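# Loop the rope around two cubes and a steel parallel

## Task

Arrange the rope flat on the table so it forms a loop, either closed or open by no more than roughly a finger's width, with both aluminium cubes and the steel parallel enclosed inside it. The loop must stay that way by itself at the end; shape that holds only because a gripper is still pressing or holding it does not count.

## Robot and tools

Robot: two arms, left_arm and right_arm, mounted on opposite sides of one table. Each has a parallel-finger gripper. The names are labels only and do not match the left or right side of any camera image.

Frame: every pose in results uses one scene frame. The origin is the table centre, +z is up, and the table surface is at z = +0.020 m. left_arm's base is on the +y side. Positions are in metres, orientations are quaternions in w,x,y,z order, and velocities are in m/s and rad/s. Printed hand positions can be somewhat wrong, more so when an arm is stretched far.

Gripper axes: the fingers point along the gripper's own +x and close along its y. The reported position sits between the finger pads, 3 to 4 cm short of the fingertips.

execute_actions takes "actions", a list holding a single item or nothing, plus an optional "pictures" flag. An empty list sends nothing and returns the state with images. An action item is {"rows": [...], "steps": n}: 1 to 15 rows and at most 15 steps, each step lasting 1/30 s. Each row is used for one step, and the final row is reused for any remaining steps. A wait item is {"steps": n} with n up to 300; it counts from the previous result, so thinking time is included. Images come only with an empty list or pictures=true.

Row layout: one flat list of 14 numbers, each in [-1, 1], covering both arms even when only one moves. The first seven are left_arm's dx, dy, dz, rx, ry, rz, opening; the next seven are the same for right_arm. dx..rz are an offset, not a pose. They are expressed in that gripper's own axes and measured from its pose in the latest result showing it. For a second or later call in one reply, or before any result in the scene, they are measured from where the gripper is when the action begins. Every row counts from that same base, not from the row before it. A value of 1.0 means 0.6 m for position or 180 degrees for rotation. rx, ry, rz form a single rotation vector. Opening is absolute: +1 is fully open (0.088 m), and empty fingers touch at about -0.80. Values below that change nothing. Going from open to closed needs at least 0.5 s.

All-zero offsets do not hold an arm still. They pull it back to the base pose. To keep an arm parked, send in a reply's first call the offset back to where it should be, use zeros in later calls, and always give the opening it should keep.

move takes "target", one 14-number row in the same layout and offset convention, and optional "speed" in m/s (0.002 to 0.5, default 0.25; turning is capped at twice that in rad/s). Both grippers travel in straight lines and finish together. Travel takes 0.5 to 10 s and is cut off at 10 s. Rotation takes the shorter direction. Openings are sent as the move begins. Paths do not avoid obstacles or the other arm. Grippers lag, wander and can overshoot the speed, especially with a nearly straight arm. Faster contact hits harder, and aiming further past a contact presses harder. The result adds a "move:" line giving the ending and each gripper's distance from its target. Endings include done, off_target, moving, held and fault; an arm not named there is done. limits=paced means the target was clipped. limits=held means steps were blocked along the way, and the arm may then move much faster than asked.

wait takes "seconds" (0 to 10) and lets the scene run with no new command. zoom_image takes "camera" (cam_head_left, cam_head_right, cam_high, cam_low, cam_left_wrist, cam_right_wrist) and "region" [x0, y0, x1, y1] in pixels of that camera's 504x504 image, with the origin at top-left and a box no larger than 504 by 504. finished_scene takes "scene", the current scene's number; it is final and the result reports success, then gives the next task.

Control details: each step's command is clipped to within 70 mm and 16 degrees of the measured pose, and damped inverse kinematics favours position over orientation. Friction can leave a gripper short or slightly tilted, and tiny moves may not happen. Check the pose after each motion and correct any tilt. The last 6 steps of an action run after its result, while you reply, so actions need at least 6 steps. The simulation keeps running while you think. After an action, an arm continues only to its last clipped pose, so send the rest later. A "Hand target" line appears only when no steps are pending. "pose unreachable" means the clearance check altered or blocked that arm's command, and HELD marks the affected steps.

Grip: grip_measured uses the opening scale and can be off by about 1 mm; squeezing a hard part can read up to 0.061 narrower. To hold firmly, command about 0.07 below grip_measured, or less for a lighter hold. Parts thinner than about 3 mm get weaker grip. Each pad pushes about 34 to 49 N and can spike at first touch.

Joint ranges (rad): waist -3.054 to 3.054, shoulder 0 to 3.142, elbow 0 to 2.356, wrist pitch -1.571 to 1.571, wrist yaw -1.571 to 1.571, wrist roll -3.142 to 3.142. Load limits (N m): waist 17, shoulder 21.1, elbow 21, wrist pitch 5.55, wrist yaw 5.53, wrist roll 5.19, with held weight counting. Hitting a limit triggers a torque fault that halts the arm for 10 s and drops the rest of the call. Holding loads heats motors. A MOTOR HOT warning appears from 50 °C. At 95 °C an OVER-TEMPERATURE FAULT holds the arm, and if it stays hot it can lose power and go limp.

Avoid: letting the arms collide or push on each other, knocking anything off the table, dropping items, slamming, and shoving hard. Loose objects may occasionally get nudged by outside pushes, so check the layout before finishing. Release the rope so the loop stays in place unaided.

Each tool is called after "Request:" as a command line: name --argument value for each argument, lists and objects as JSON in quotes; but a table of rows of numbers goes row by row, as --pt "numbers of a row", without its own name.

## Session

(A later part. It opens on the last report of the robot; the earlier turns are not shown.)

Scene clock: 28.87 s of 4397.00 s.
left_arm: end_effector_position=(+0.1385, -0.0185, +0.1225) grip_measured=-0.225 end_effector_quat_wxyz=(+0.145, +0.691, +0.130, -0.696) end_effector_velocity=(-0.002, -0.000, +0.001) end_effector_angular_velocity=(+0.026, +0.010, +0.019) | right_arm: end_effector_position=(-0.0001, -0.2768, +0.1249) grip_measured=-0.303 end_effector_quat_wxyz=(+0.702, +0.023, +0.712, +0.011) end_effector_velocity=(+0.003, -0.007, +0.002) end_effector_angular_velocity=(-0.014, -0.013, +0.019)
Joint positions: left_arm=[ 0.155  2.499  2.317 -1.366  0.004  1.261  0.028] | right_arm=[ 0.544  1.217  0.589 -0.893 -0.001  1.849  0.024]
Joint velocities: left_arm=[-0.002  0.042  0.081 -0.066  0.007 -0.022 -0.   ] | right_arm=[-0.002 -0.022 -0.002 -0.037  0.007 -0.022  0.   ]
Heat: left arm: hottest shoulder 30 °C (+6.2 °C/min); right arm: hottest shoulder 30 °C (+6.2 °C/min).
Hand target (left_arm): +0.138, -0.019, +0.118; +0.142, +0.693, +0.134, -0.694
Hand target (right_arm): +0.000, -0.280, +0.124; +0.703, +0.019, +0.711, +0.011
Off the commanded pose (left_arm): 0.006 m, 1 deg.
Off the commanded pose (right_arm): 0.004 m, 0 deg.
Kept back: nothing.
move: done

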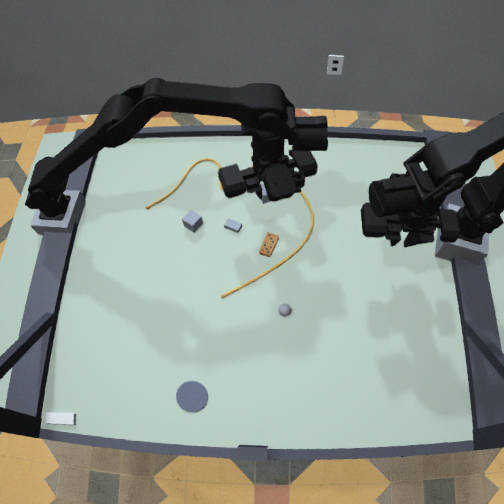

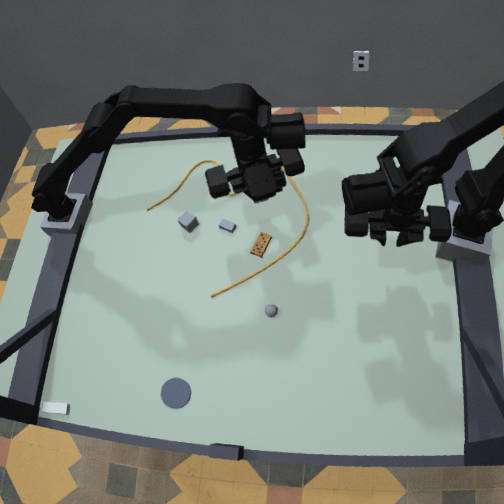

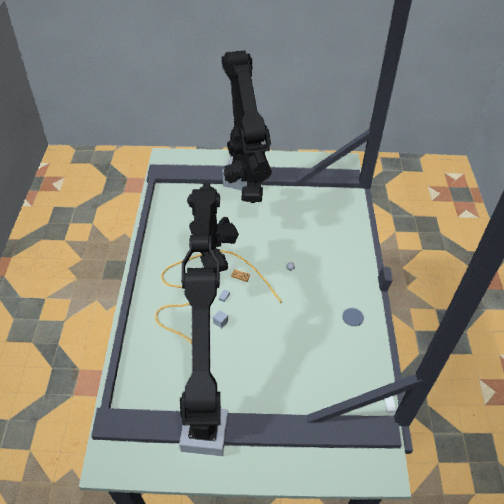

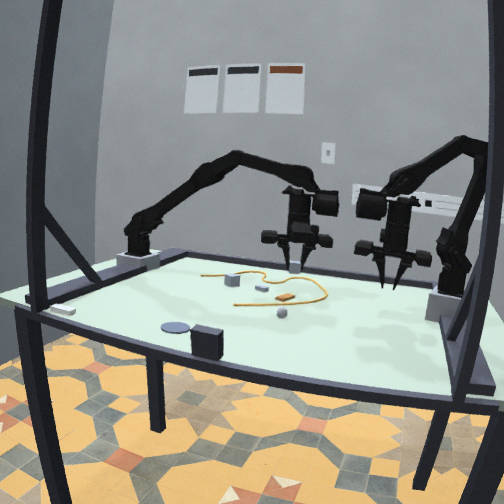

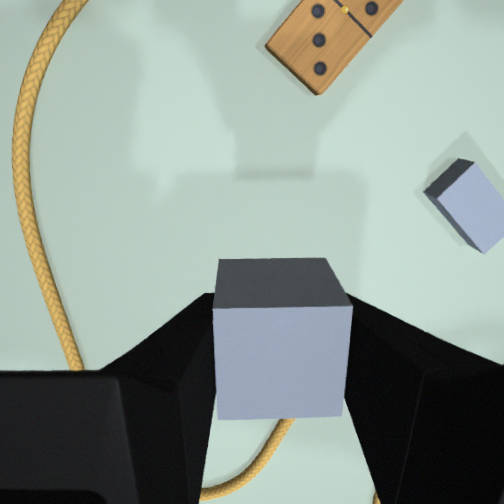

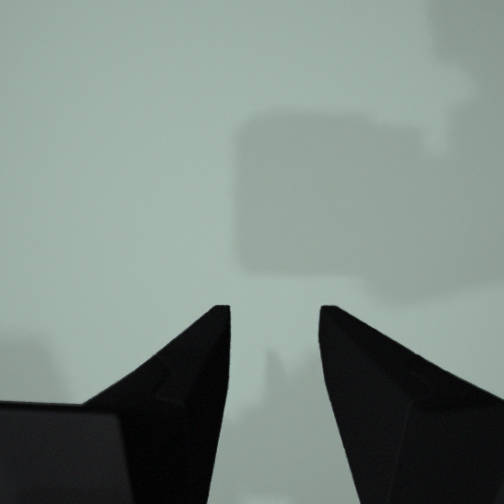

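Request:
move --target '[0.103,0,0.015,0,0,0,-0.33, 0,0,0,0,0,0,-0.3]' --speed 0.08

Scene clock: 30.27 s of 4397.00 s.
left_arm: end_effector_position=(+0.1313, -0.0274, +0.0736) grip_measured=-0.224 end_effector_quat_wxyz=(+0.154, +0.690, +0.119, -0.697) end_effector_velocity=(-0.000, -0.000, +0.002) end_effector_angular_velocity=(-0.006, -0.021, +0.016) | right_arm: end_effector_position=(-0.0001, -0.2770, +0.1250) grip_measured=-0.303 end_effector_quat_wxyz=(+0.702, +0.022, +0.712, +0.011) end_effector_velocity=(+0.001, -0.005, -0.000) end_effector_angular_velocity=(-0.023, +0.001, +0.005)
Joint positions: left_arm=[ 0.139  2.522  2.164 -1.163  0.004  1.247  0.028] | right_arm=[ 0.544  1.216  0.589 -0.894 -0.001  1.848  0.024]
Joint velocities: left_arm=[-0.007 -0.007 -0.007  0.007 -0.022 -0.022 -0.   ] | right_arm=[-0.002 -0.002 -0.002 -0.022 -0.007 -0.007 -0.   ]
Heat: left arm: hottest shoulder 31 °C (+7.9 °C/min); right arm: hottest shoulder 29 °C (+4.0 °C/min).
Hand target (left_arm): +0.130, -0.023, +0.061; +0.145, +0.691, +0.130, -0.696
Hand target (right_arm): -0.000, -0.277, +0.125; +0.702, +0.023, +0.712, +0.011
Off the commanded pose (left_arm): 0.014 m, 2 deg.
Off the commanded pose (right_arm): 0.000 m, 0 deg.
Kept back: nothing.
move: off_target (left_arm)

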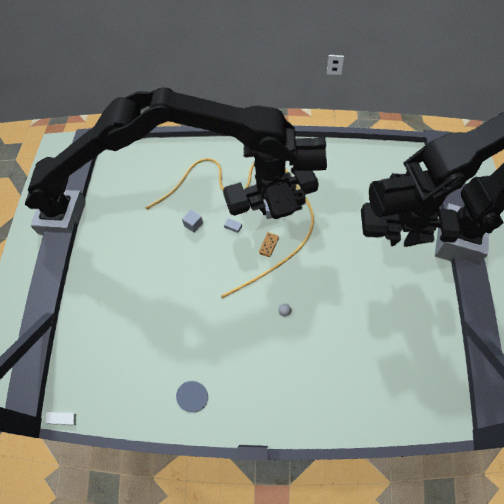

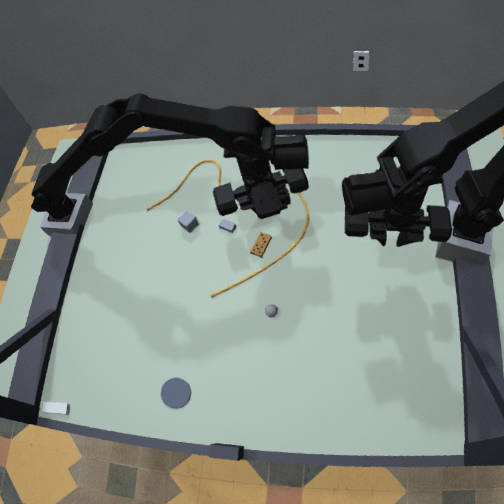

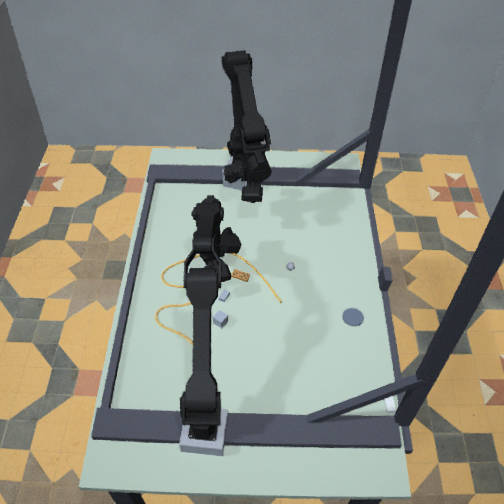

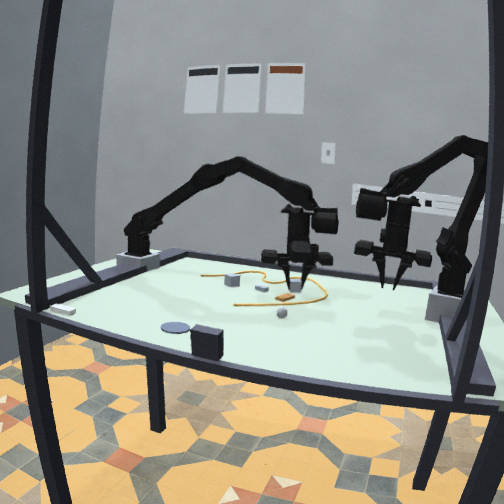

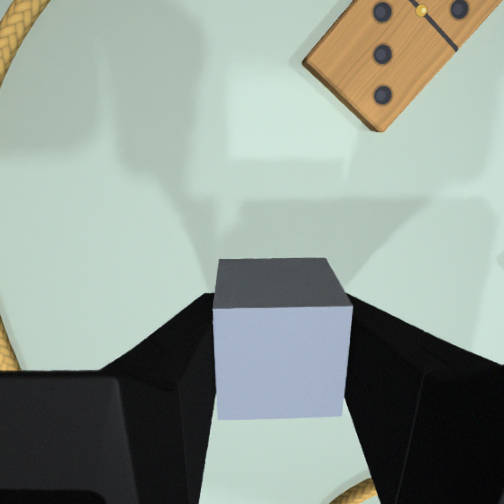

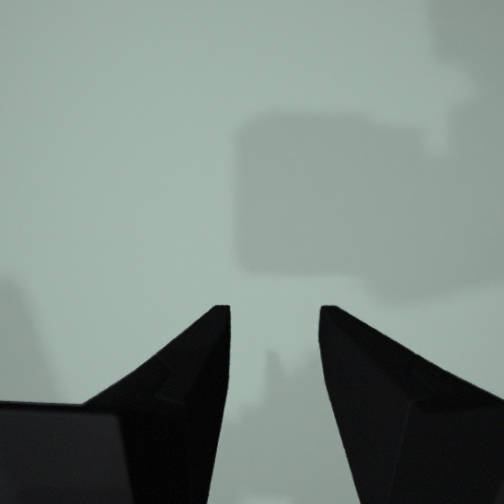

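Request:
move --target '[0.028,0,0,0,0.005,-0.008,-0.33, 0,0,0,0,0,0,-0.3]' --speed 0.04

Request:
move --target '[0,0,0,0,0,0,0.2, 0,0,0,0,0,0,-0.3]'

Request:
move --target '[-0.09,0,0,0,0,0,0.2, 0,0,0,0,0,0,-0.3]'

Scene clock: 31.80 s of 4397.00 s.
left_arm: end_effector_position=(+0.1314, -0.0287, +0.0717) grip_measured=-0.224 end_effector_quat_wxyz=(+0.152, +0.691, +0.121, -0.697) end_effector_velocity=(+0.000, -0.002, +0.001) end_effector_angular_velocity=(-0.002, -0.008, -0.009) | right_arm: end_effector_position=(-0.0001, -0.2770, +0.1250) grip_measured=-0.303 end_effector_quat_wxyz=(+0.702, +0.022, +0.712, +0.011) end_effector_velocity=(+0.002, -0.003, +0.001) end_effector_angular_velocity=(-0.015, -0.012, +0.005)
Joint positions: left_arm=[ 0.139  2.538  2.187 -1.175  0.003  1.247  0.028] | right_arm=[ 0.544  1.216  0.589 -0.894 -0.001  1.848  0.024]
Joint velocities: left_arm=[-0.002  0.007  0.017 -0.007 -0.007  0.007 -0.   ] | right_arm=[-0.002 -0.002  0.002 -0.022  0.007 -0.007 -0.   ]
Heat: left arm: hottest shoulder 31 °C (+7.5 °C/min); right arm: hottest shoulder 29 °C (+3.8 °C/min).
Hand target (left_arm): +0.131, -0.028, +0.057; +0.144, +0.694, +0.129, -0.694
Hand target (right_arm): -0.000, -0.277, +0.125; +0.702, +0.022, +0.712, +0.011
Off the commanded pose (left_arm): 0.015 m, 1 deg.
Off the commanded pose (right_arm): 0.000 m, 0 deg.
Kept back: nothing.
move: off_target (left_arm)

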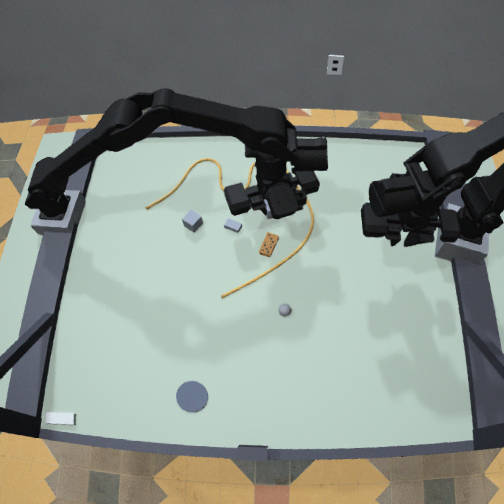

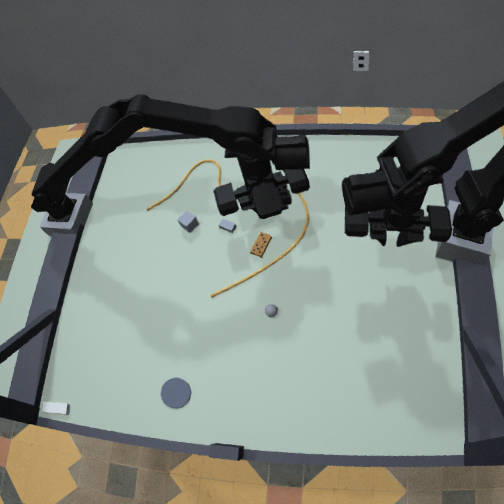

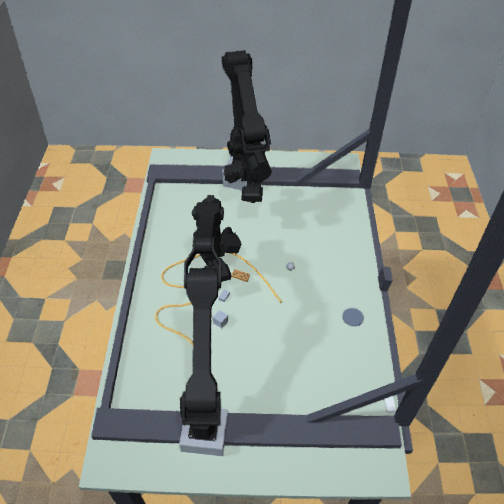

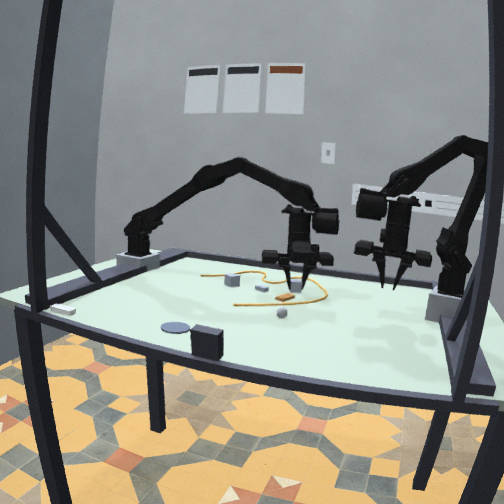

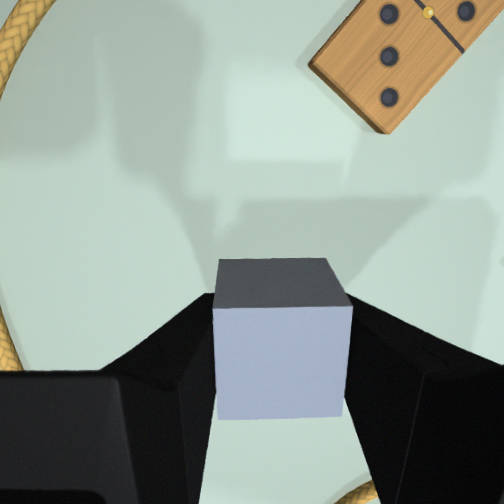

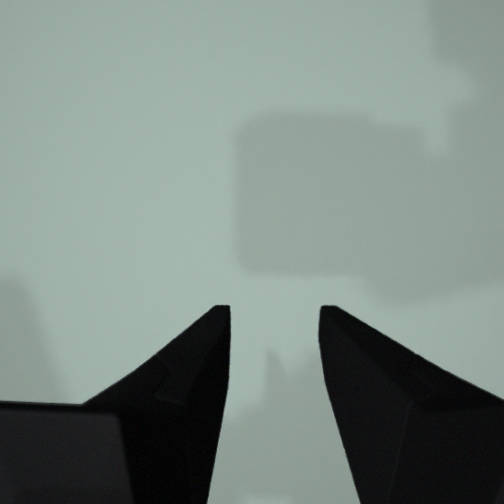

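Scene clock: 32.47 s of 4397.00 s.
left_arm: end_effector_position=(+0.1315, -0.0291, +0.0716) grip_measured=+0.195 end_effector_quat_wxyz=(+0.153, +0.691, +0.121, -0.697) end_effector_velocity=(-0.000, +0.003, +0.002) end_effector_angular_velocity=(+0.008, -0.006, +0.020) | right_arm: end_effector_position=(-0.0001, -0.2770, +0.1250) grip_measured=-0.303 end_effector_quat_wxyz=(+0.702, +0.022, +0.712, +0.011) end_effector_velocity=(-0.000, -0.002, -0.000) end_effector_angular_velocity=(-0.009, +0.005, +0.005)
Joint positions: left_arm=[ 0.139  2.538  2.187 -1.173  0.003  1.247  0.049] | right_arm=[ 0.544  1.216  0.589 -0.894 -0.001  1.848  0.024]
Joint velocities: left_arm=[-0.002 -0.007 -0.007 -0.007 -0.007 -0.022  0.001] | right_arm=[-0.002 -0.002 -0.002 -0.007 -0.007 -0.007 -0.   ]
Heat: left arm: hottest shoulder 32 °C (+9.2 °C/min); right arm: hottest shoulder 29 °C (+3.7 °C/min).
Hand target (left_arm): +0.131, -0.029, +0.072; +0.152, +0.691, +0.121, -0.696
Hand target (right_arm): -0.000, -0.277, +0.125; +0.702, +0.022, +0.712, +0.011
Off the commanded pose (left_arm): 0.000 m, 0 deg.
Off the commanded pose (right_arm): 0.000 m, 0 deg.
Kept back: nothing.
move: done

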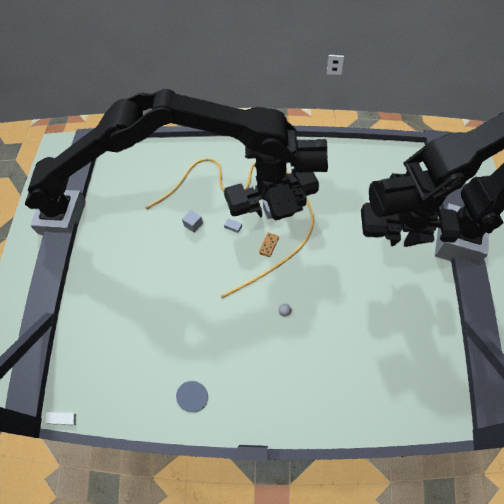

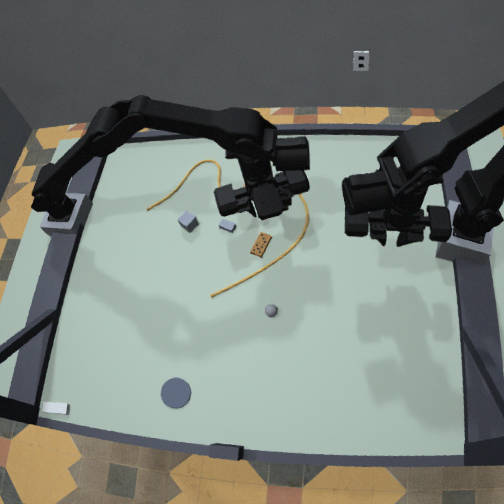

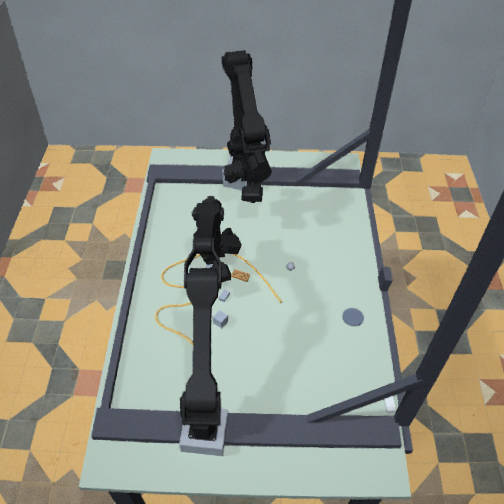

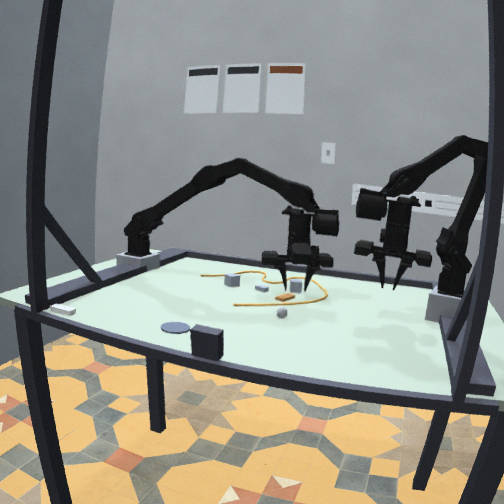

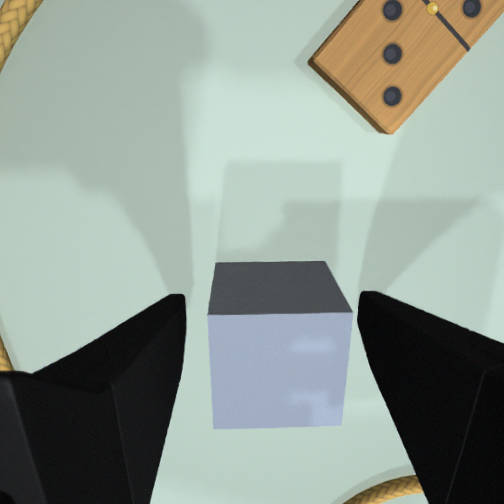

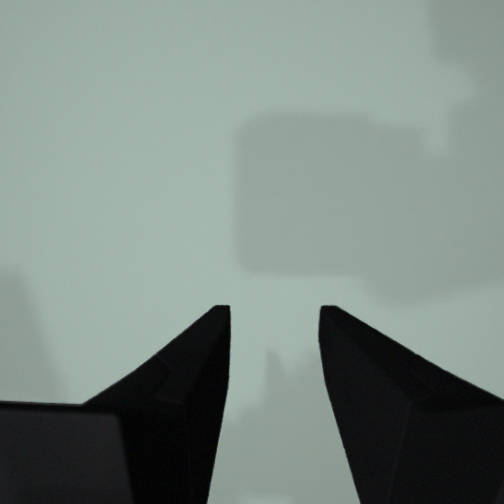

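Scene clock: 33.50 s of 4397.00 s.
left_arm: end_effector_position=(+0.1312, -0.0252, +0.1210) grip_measured=+0.198 end_effector_quat_wxyz=(+0.149, +0.691, +0.124, -0.696) end_effector_velocity=(+0.002, +0.001, +0.004) end_effector_angular_velocity=(-0.001, -0.022, +0.006) | right_arm: end_effector_position=(-0.0001, -0.2770, +0.1250) grip_measured=-0.303 end_effector_quat_wxyz=(+0.702, +0.022, +0.712, +0.011) end_effector_velocity=(-0.000, -0.001, +0.001) end_effector_angular_velocity=(-0.004, +0.006, +0.005)
Joint positions: left_arm=[ 0.139  2.519  2.348 -1.363  0.003  1.247  0.049] | right_arm=[ 0.544  1.216  0.589 -0.894 -0.001  1.848  0.024]
Joint velocities: left_arm=[-0.002 -0.007  0.002 -0.007 -0.022 -0.007  0.   ] | right_arm=[-0.002 -0.002  0.002 -0.007 -0.007 -0.007 -0.   ]
Heat: left arm: hottest shoulder 32 °C (+9.0 °C/min); right arm: hottest shoulder 29 °C (+3.6 °C/min).
Hand target (left_arm): +0.132, -0.026, +0.126; +0.153, +0.691, +0.120, -0.697
Hand target (right_arm): -0.000, -0.277, +0.125; +0.702, +0.022, +0.712, +0.011
Off the commanded pose (left_arm): 0.005 m, 1 deg.
Off the commanded pose (right_arm): 0.000 m, 0 deg.
Kept back: nothing.
move: done

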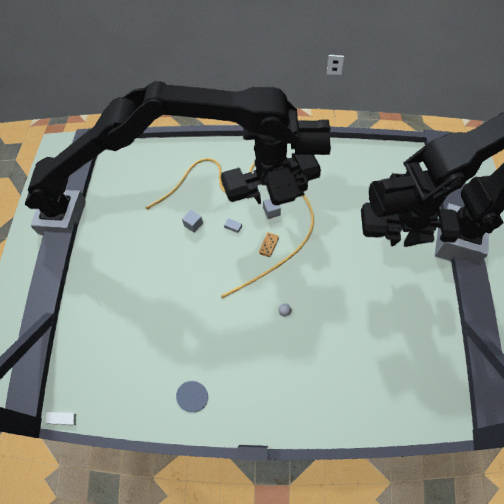

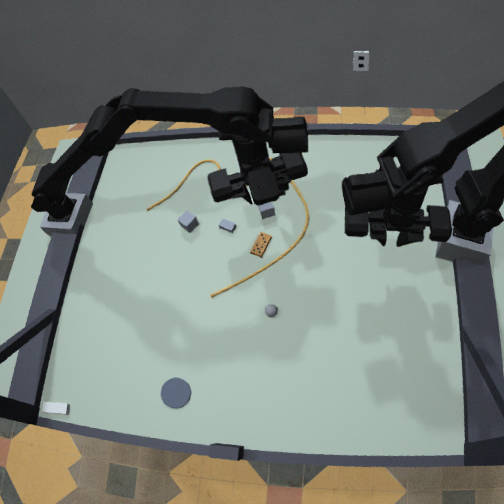

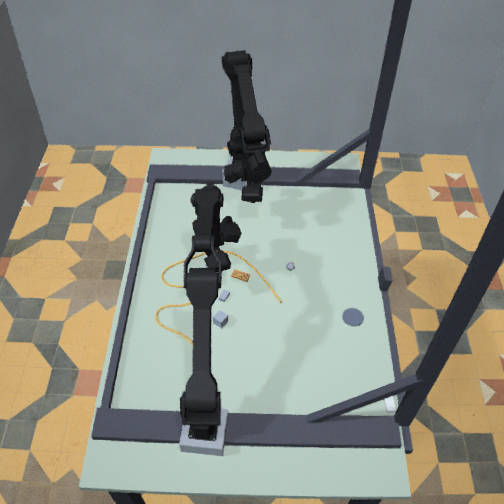

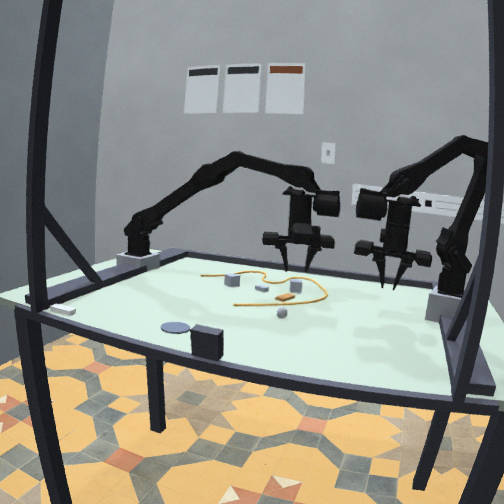

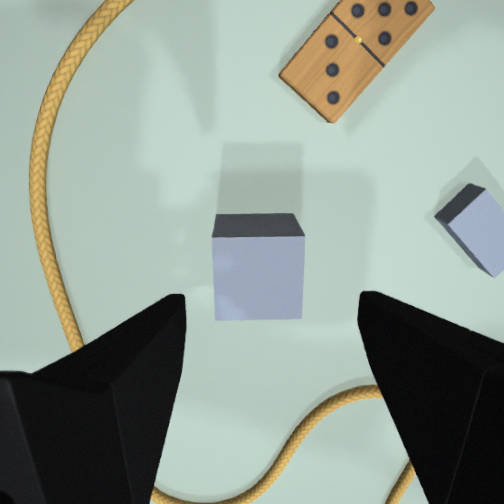

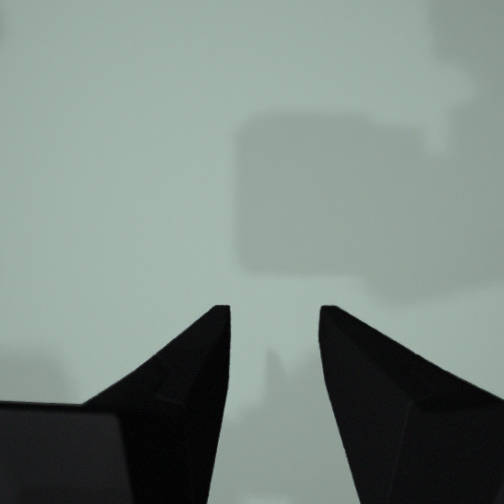

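Request:
move --target '[0,-0.395,-0.18,0.447,0,-0.01,0.2, 0,0,0,0,0,0,-0.3]' --speed 0.35

Scene clock: 36.43 s of 4397.00 s.
left_arm: end_effector_position=(+0.1425, +0.2322, +0.1110) grip_measured=+0.198 end_effector_quat_wxyz=(-0.343, +0.621, -0.343, -0.615) end_effector_velocity=(-0.001, +0.006, -0.001) end_effector_angular_velocity=(+0.013, -0.005, -0.010) | right_arm: end_effector_position=(-0.0001, -0.2770, +0.1250) grip_measured=-0.303 end_effector_quat_wxyz=(+0.702, +0.022, +0.712, +0.011) end_effector_velocity=(+0.001, -0.009, -0.001) end_effector_angular_velocity=(-0.037, -0.003, +0.010)
Joint positions: left_arm=[ 0.25   1.525  0.867 -0.907 -0.006  2.759  0.049] | right_arm=[ 0.544  1.216  0.589 -0.894 -0.001  1.848  0.024]
Joint velocities: left_arm=[-0.002 -0.012 -0.017 -0.007 -0.007  0.007 -0.   ] | right_arm=[ 0.002 -0.002 -0.002 -0.037 -0.007 -0.007 -0.   ]
Heat: left arm: hottest shoulder 33 °C (+9.9 °C/min); right arm: hottest shoulder 29 °C (+3.3 °C/min).
Hand target (left_arm): +0.143, +0.234, +0.111; -0.342, +0.622, -0.345, -0.614
Hand target (right_arm): -0.000, -0.277, +0.125; +0.702, +0.022, +0.712, +0.011
Off the commanded pose (left_arm): 0.003 m, 0 deg.
Off the commanded pose (right_arm): 0.000 m, 0 deg.
Kept back: nothing.
move: done

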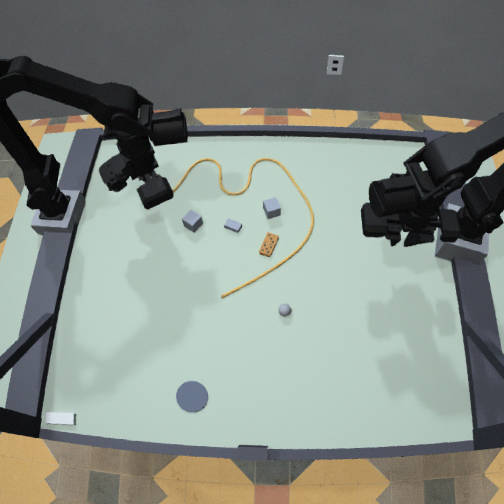

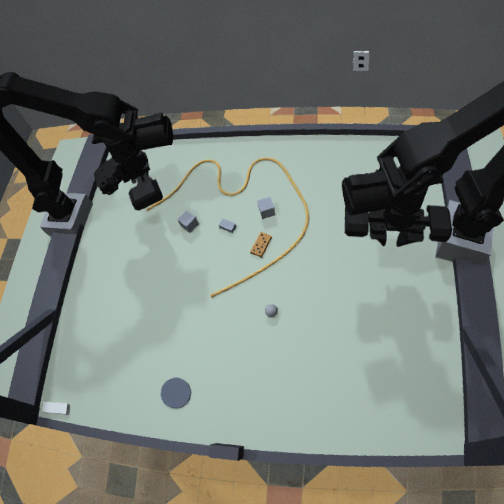

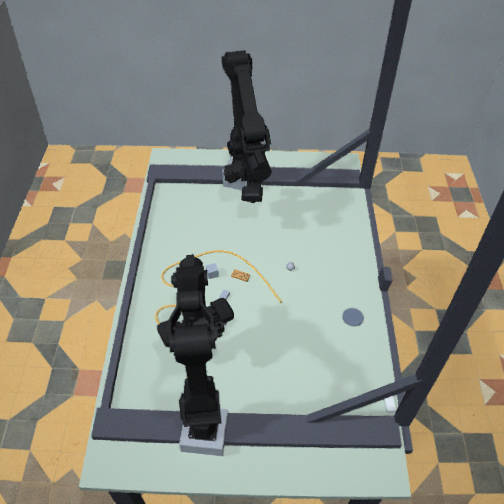

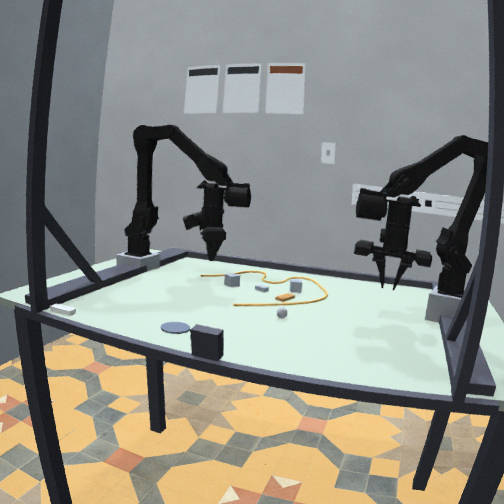

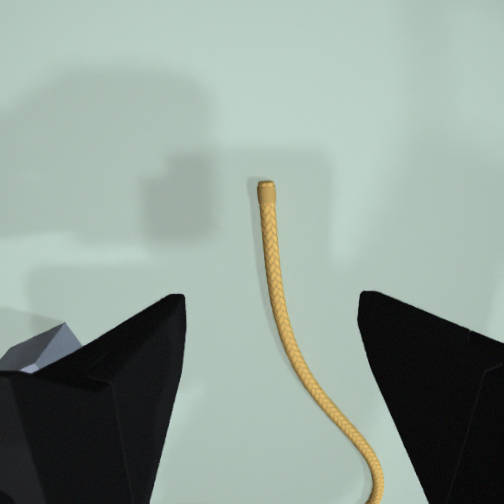

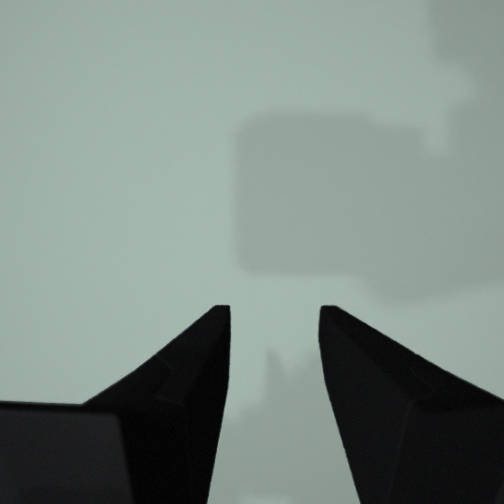

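Good. Descend to ~0.057.

Request:
move --target '[0.097,-0.005,0,0,0,0,0.0, 0,0,0,0,0,0,-0.3]' --speed 0.08

Request:
move --target '[0,0,0,0,0,0,-0.82, 0,0,0,0,0,0,-0.3]'

Request:
move --target '[-0.035,0,0,0,0,0,-0.82, 0,0,0,0,0,0,-0.3]' --speed 0.1

Scene clock: 37.80 s of 4397.00 s.
left_arm: end_effector_position=(+0.1448, +0.2310, +0.0578) grip_measured=+0.003 end_effector_quat_wxyz=(-0.339, +0.624, -0.345, -0.613) end_effector_velocity=(-0.000, +0.004, -0.001) end_effector_angular_velocity=(+0.013, -0.005, +0.005) | right_arm: end_effector_position=(-0.0001, -0.2770, +0.1250) grip_measured=-0.303 end_effector_quat_wxyz=(+0.702, +0.022, +0.712, +0.011) end_effector_velocity=(-0.002, -0.003, -0.000) end_effector_angular_velocity=(-0.013, +0.020, -0.009)
Joint positions: left_arm=[ 0.258  1.642  0.739 -0.652 -0.006  2.766  0.039] | right_arm=[ 0.544  1.216  0.589 -0.894 -0.001  1.848  0.024]
Joint velocities: left_arm=[-0.002 -0.002 -0.007 -0.007 -0.007 -0.007 -0.   ] | right_arm=[-0.002 -0.002 -0.002 -0.007 -0.022  0.007  0.   ]
Heat: left arm: hottest shoulder 33 °C (+9.5 °C/min); right arm: hottest shoulder 29 °C (+3.2 °C/min).
Hand target (left_arm): +0.145, +0.233, +0.053; -0.343, +0.621, -0.343, -0.616
Hand target (right_arm): -0.000, -0.277, +0.125; +0.702, +0.022, +0.712, +0.011
Off the commanded pose (left_arm): 0.006 m, 1 deg.
Off the commanded pose (right_arm): 0.000 m, 0 deg.
Kept back: nothing.
move: done

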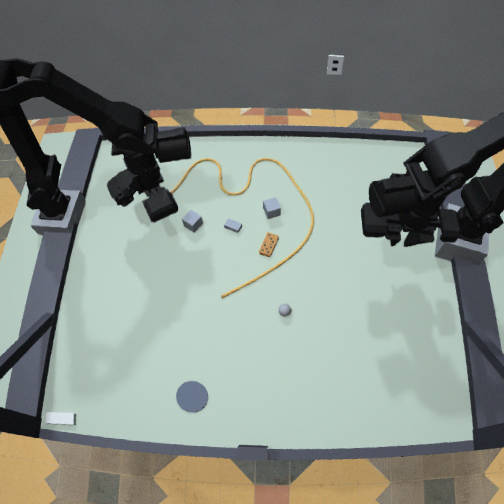

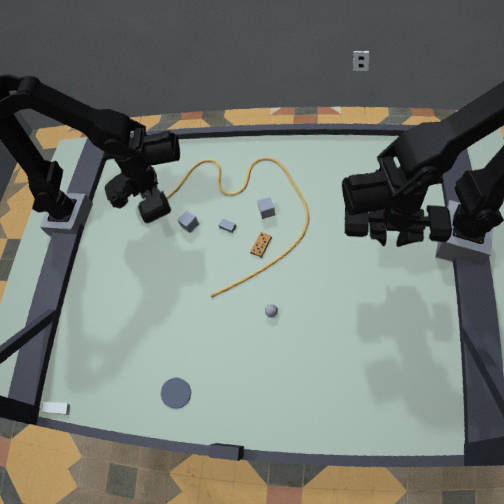

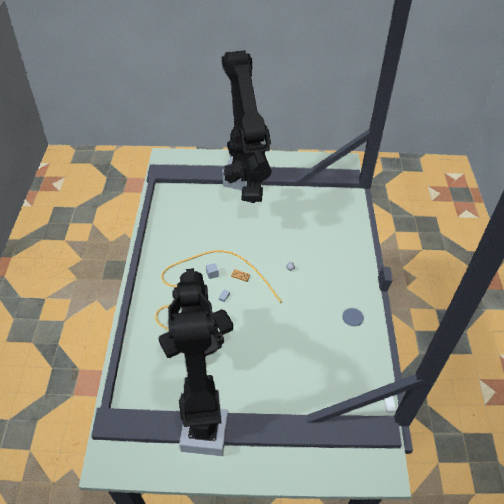

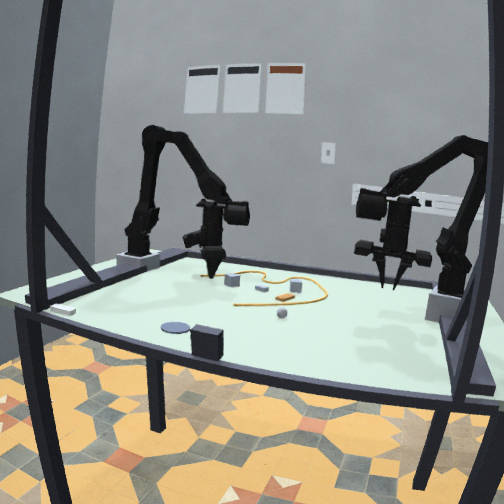

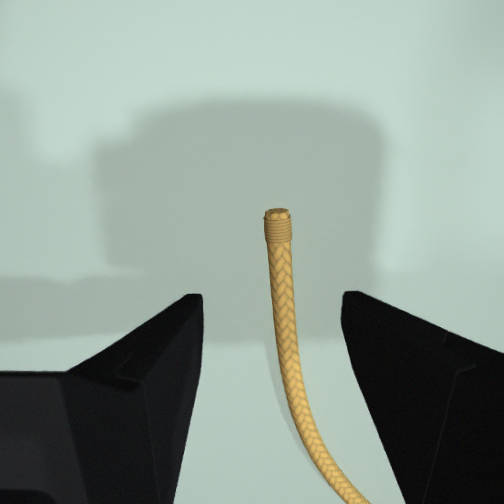

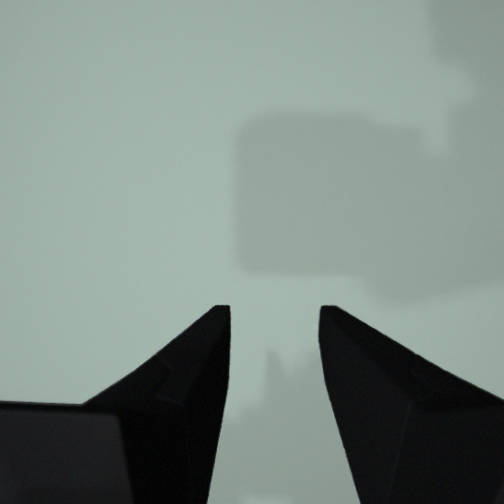

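Scene clock: 38.30 s of 4397.00 s.
left_arm: end_effector_position=(+0.1451, +0.2310, +0.0578) grip_measured=-0.736 end_effector_quat_wxyz=(-0.339, +0.625, -0.345, -0.613) end_effector_velocity=(-0.003, +0.003, +0.001) end_effector_angular_velocity=(+0.015, +0.011, +0.015) | right_arm: end_effector_position=(-0.0001, -0.2770, +0.1250) grip_measured=-0.303 end_effector_quat_wxyz=(+0.702, +0.022, +0.712, +0.011) end_effector_velocity=(+0.001, -0.003, -0.001) end_effector_angular_velocity=(-0.009, +0.005, +0.000)
Joint positions: left_arm=[ 0.258  1.642  0.739 -0.651 -0.008  2.766  0.003] | right_arm=[ 0.544  1.216  0.589 -0.894 -0.001  1.848  0.024]
Joint velocities: left_arm=[-0.007 -0.002  0.002 -0.022  0.007 -0.022 -0.   ] | right_arm=[-0.007 -0.007 -0.007 -0.007 -0.007 -0.007 -0.   ]
Heat: left arm: hottest shoulder 33 °C (+9.4 °C/min); right arm: hottest shoulder 29 °C (+3.1 °C/min).
Hand target (left_arm): +0.145, +0.231, +0.058; -0.339, +0.624, -0.345, -0.613
Hand target (right_arm): -0.000, -0.277, +0.125; +0.702, +0.022, +0.712, +0.011
Off the commanded pose (left_arm): 0.000 m, 0 deg.
Off the commanded pose (right_arm): 0.000 m, 0 deg.
Kept back: nothing.
move: done

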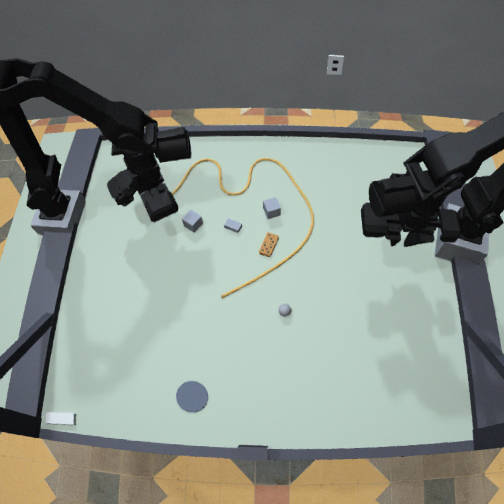

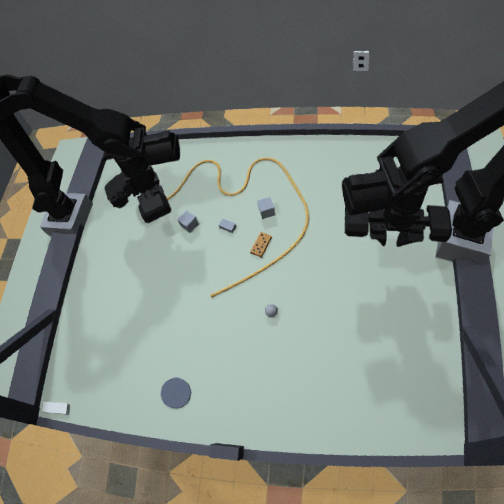

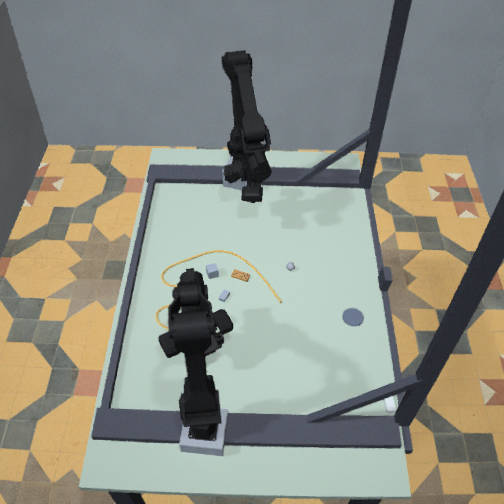

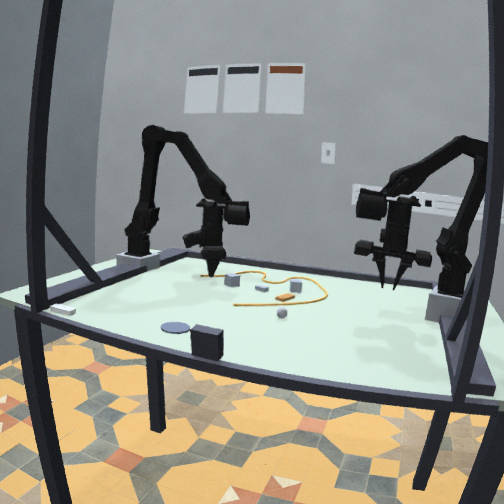

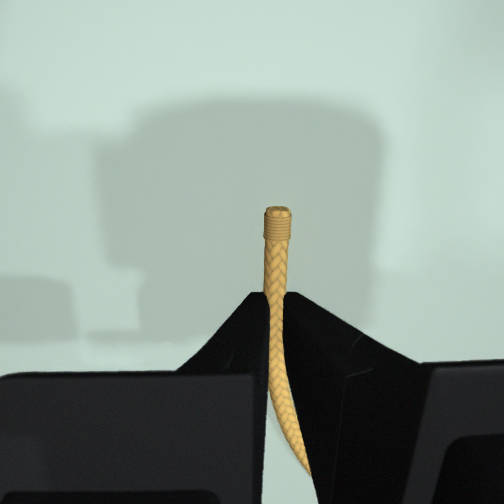

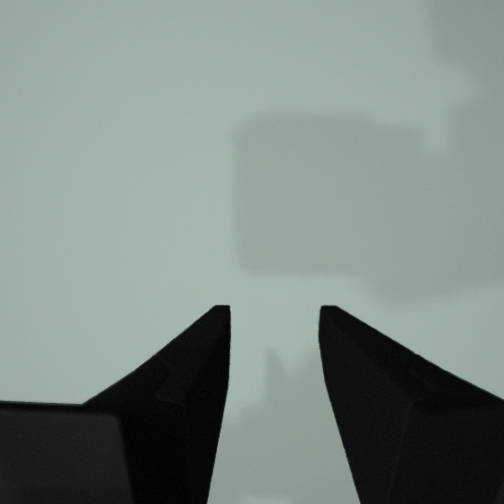

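Scene clock: 39.10 s of 4397.00 s.
left_arm: end_effector_position=(+0.1445, +0.2343, +0.0747) grip_measured=-0.736 end_effector_quat_wxyz=(-0.343, +0.622, -0.341, -0.616) end_effector_velocity=(-0.000, +0.005, +0.001) end_effector_angular_velocity=(+0.018, -0.004, -0.010) | right_arm: end_effector_position=(-0.0001, -0.2770, +0.1250) grip_measured=-0.303 end_effector_quat_wxyz=(+0.702, +0.022, +0.712, +0.011) end_effector_velocity=(+0.005, -0.004, +0.000) end_effector_angular_velocity=(-0.011, -0.026, +0.004)
Joint positions: left_arm=[ 0.258  1.596  0.773 -0.745 -0.008  2.766  0.003] | right_arm=[ 0.544  1.216  0.589 -0.894 -0.001  1.848  0.024]
Joint velocities: left_arm=[-0.002 -0.007 -0.002 -0.022 -0.007  0.007 -0.   ] | right_arm=[-0.002 -0.007 -0.002 -0.022  0.022 -0.007 -0.   ]
Heat: left arm: hottest shoulder 33 °C (+9.2 °C/min); right arm: hottest shoulder 28 °C (+1.5 °C/min).
Hand target (left_arm): +0.145, +0.231, +0.079; -0.339, +0.625, -0.345, -0.613
Hand target (right_arm): -0.000, -0.277, +0.125; +0.702, +0.022, +0.712, +0.011
Off the commanded pose (left_arm): 0.005 m, 1 deg.
Off the commanded pose (right_arm): 0.000 m, 0 deg.
Kept back: nothing.
move: done

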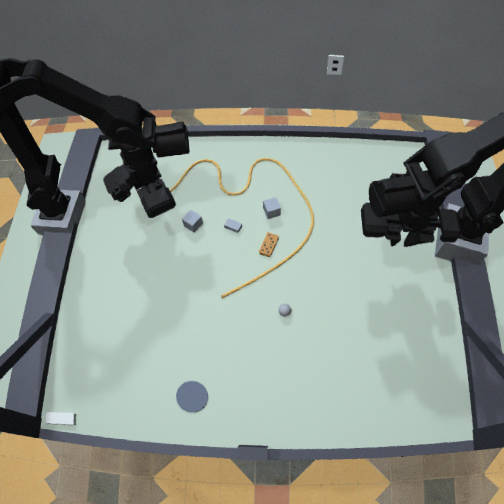

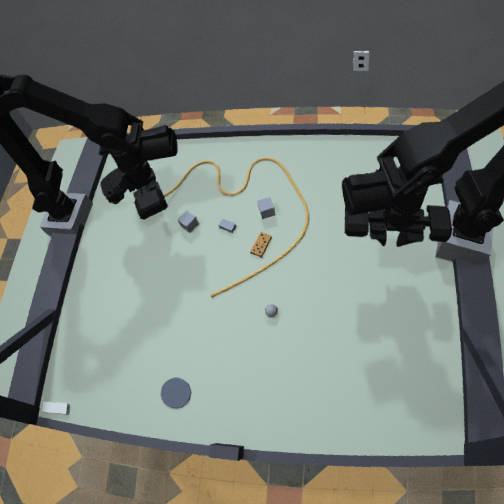

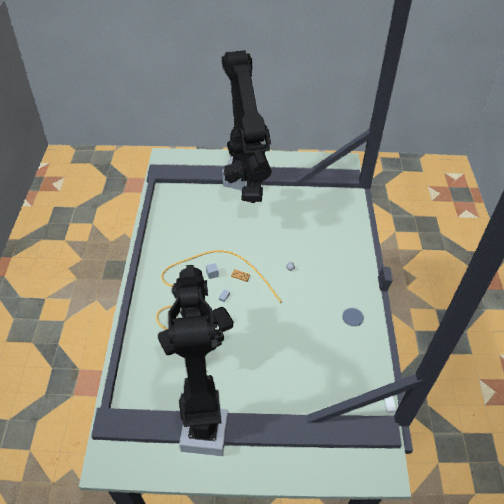

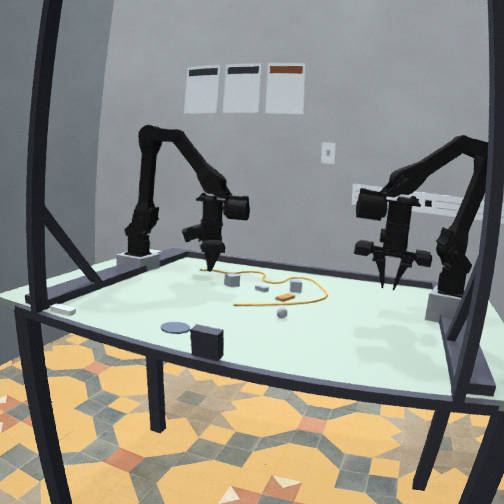

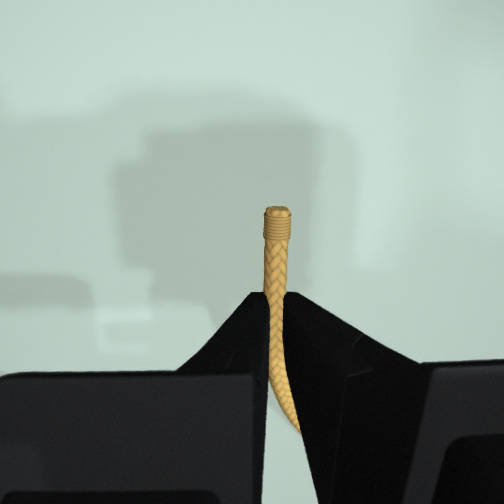

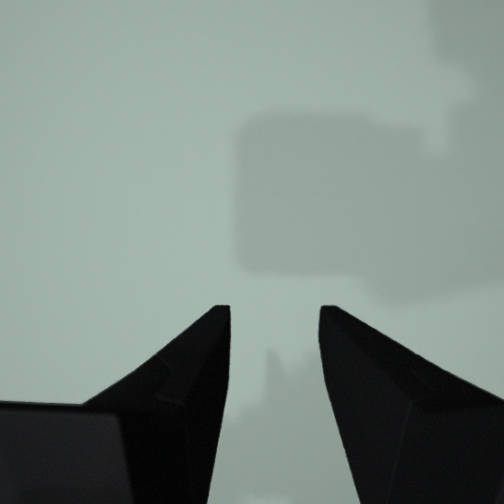

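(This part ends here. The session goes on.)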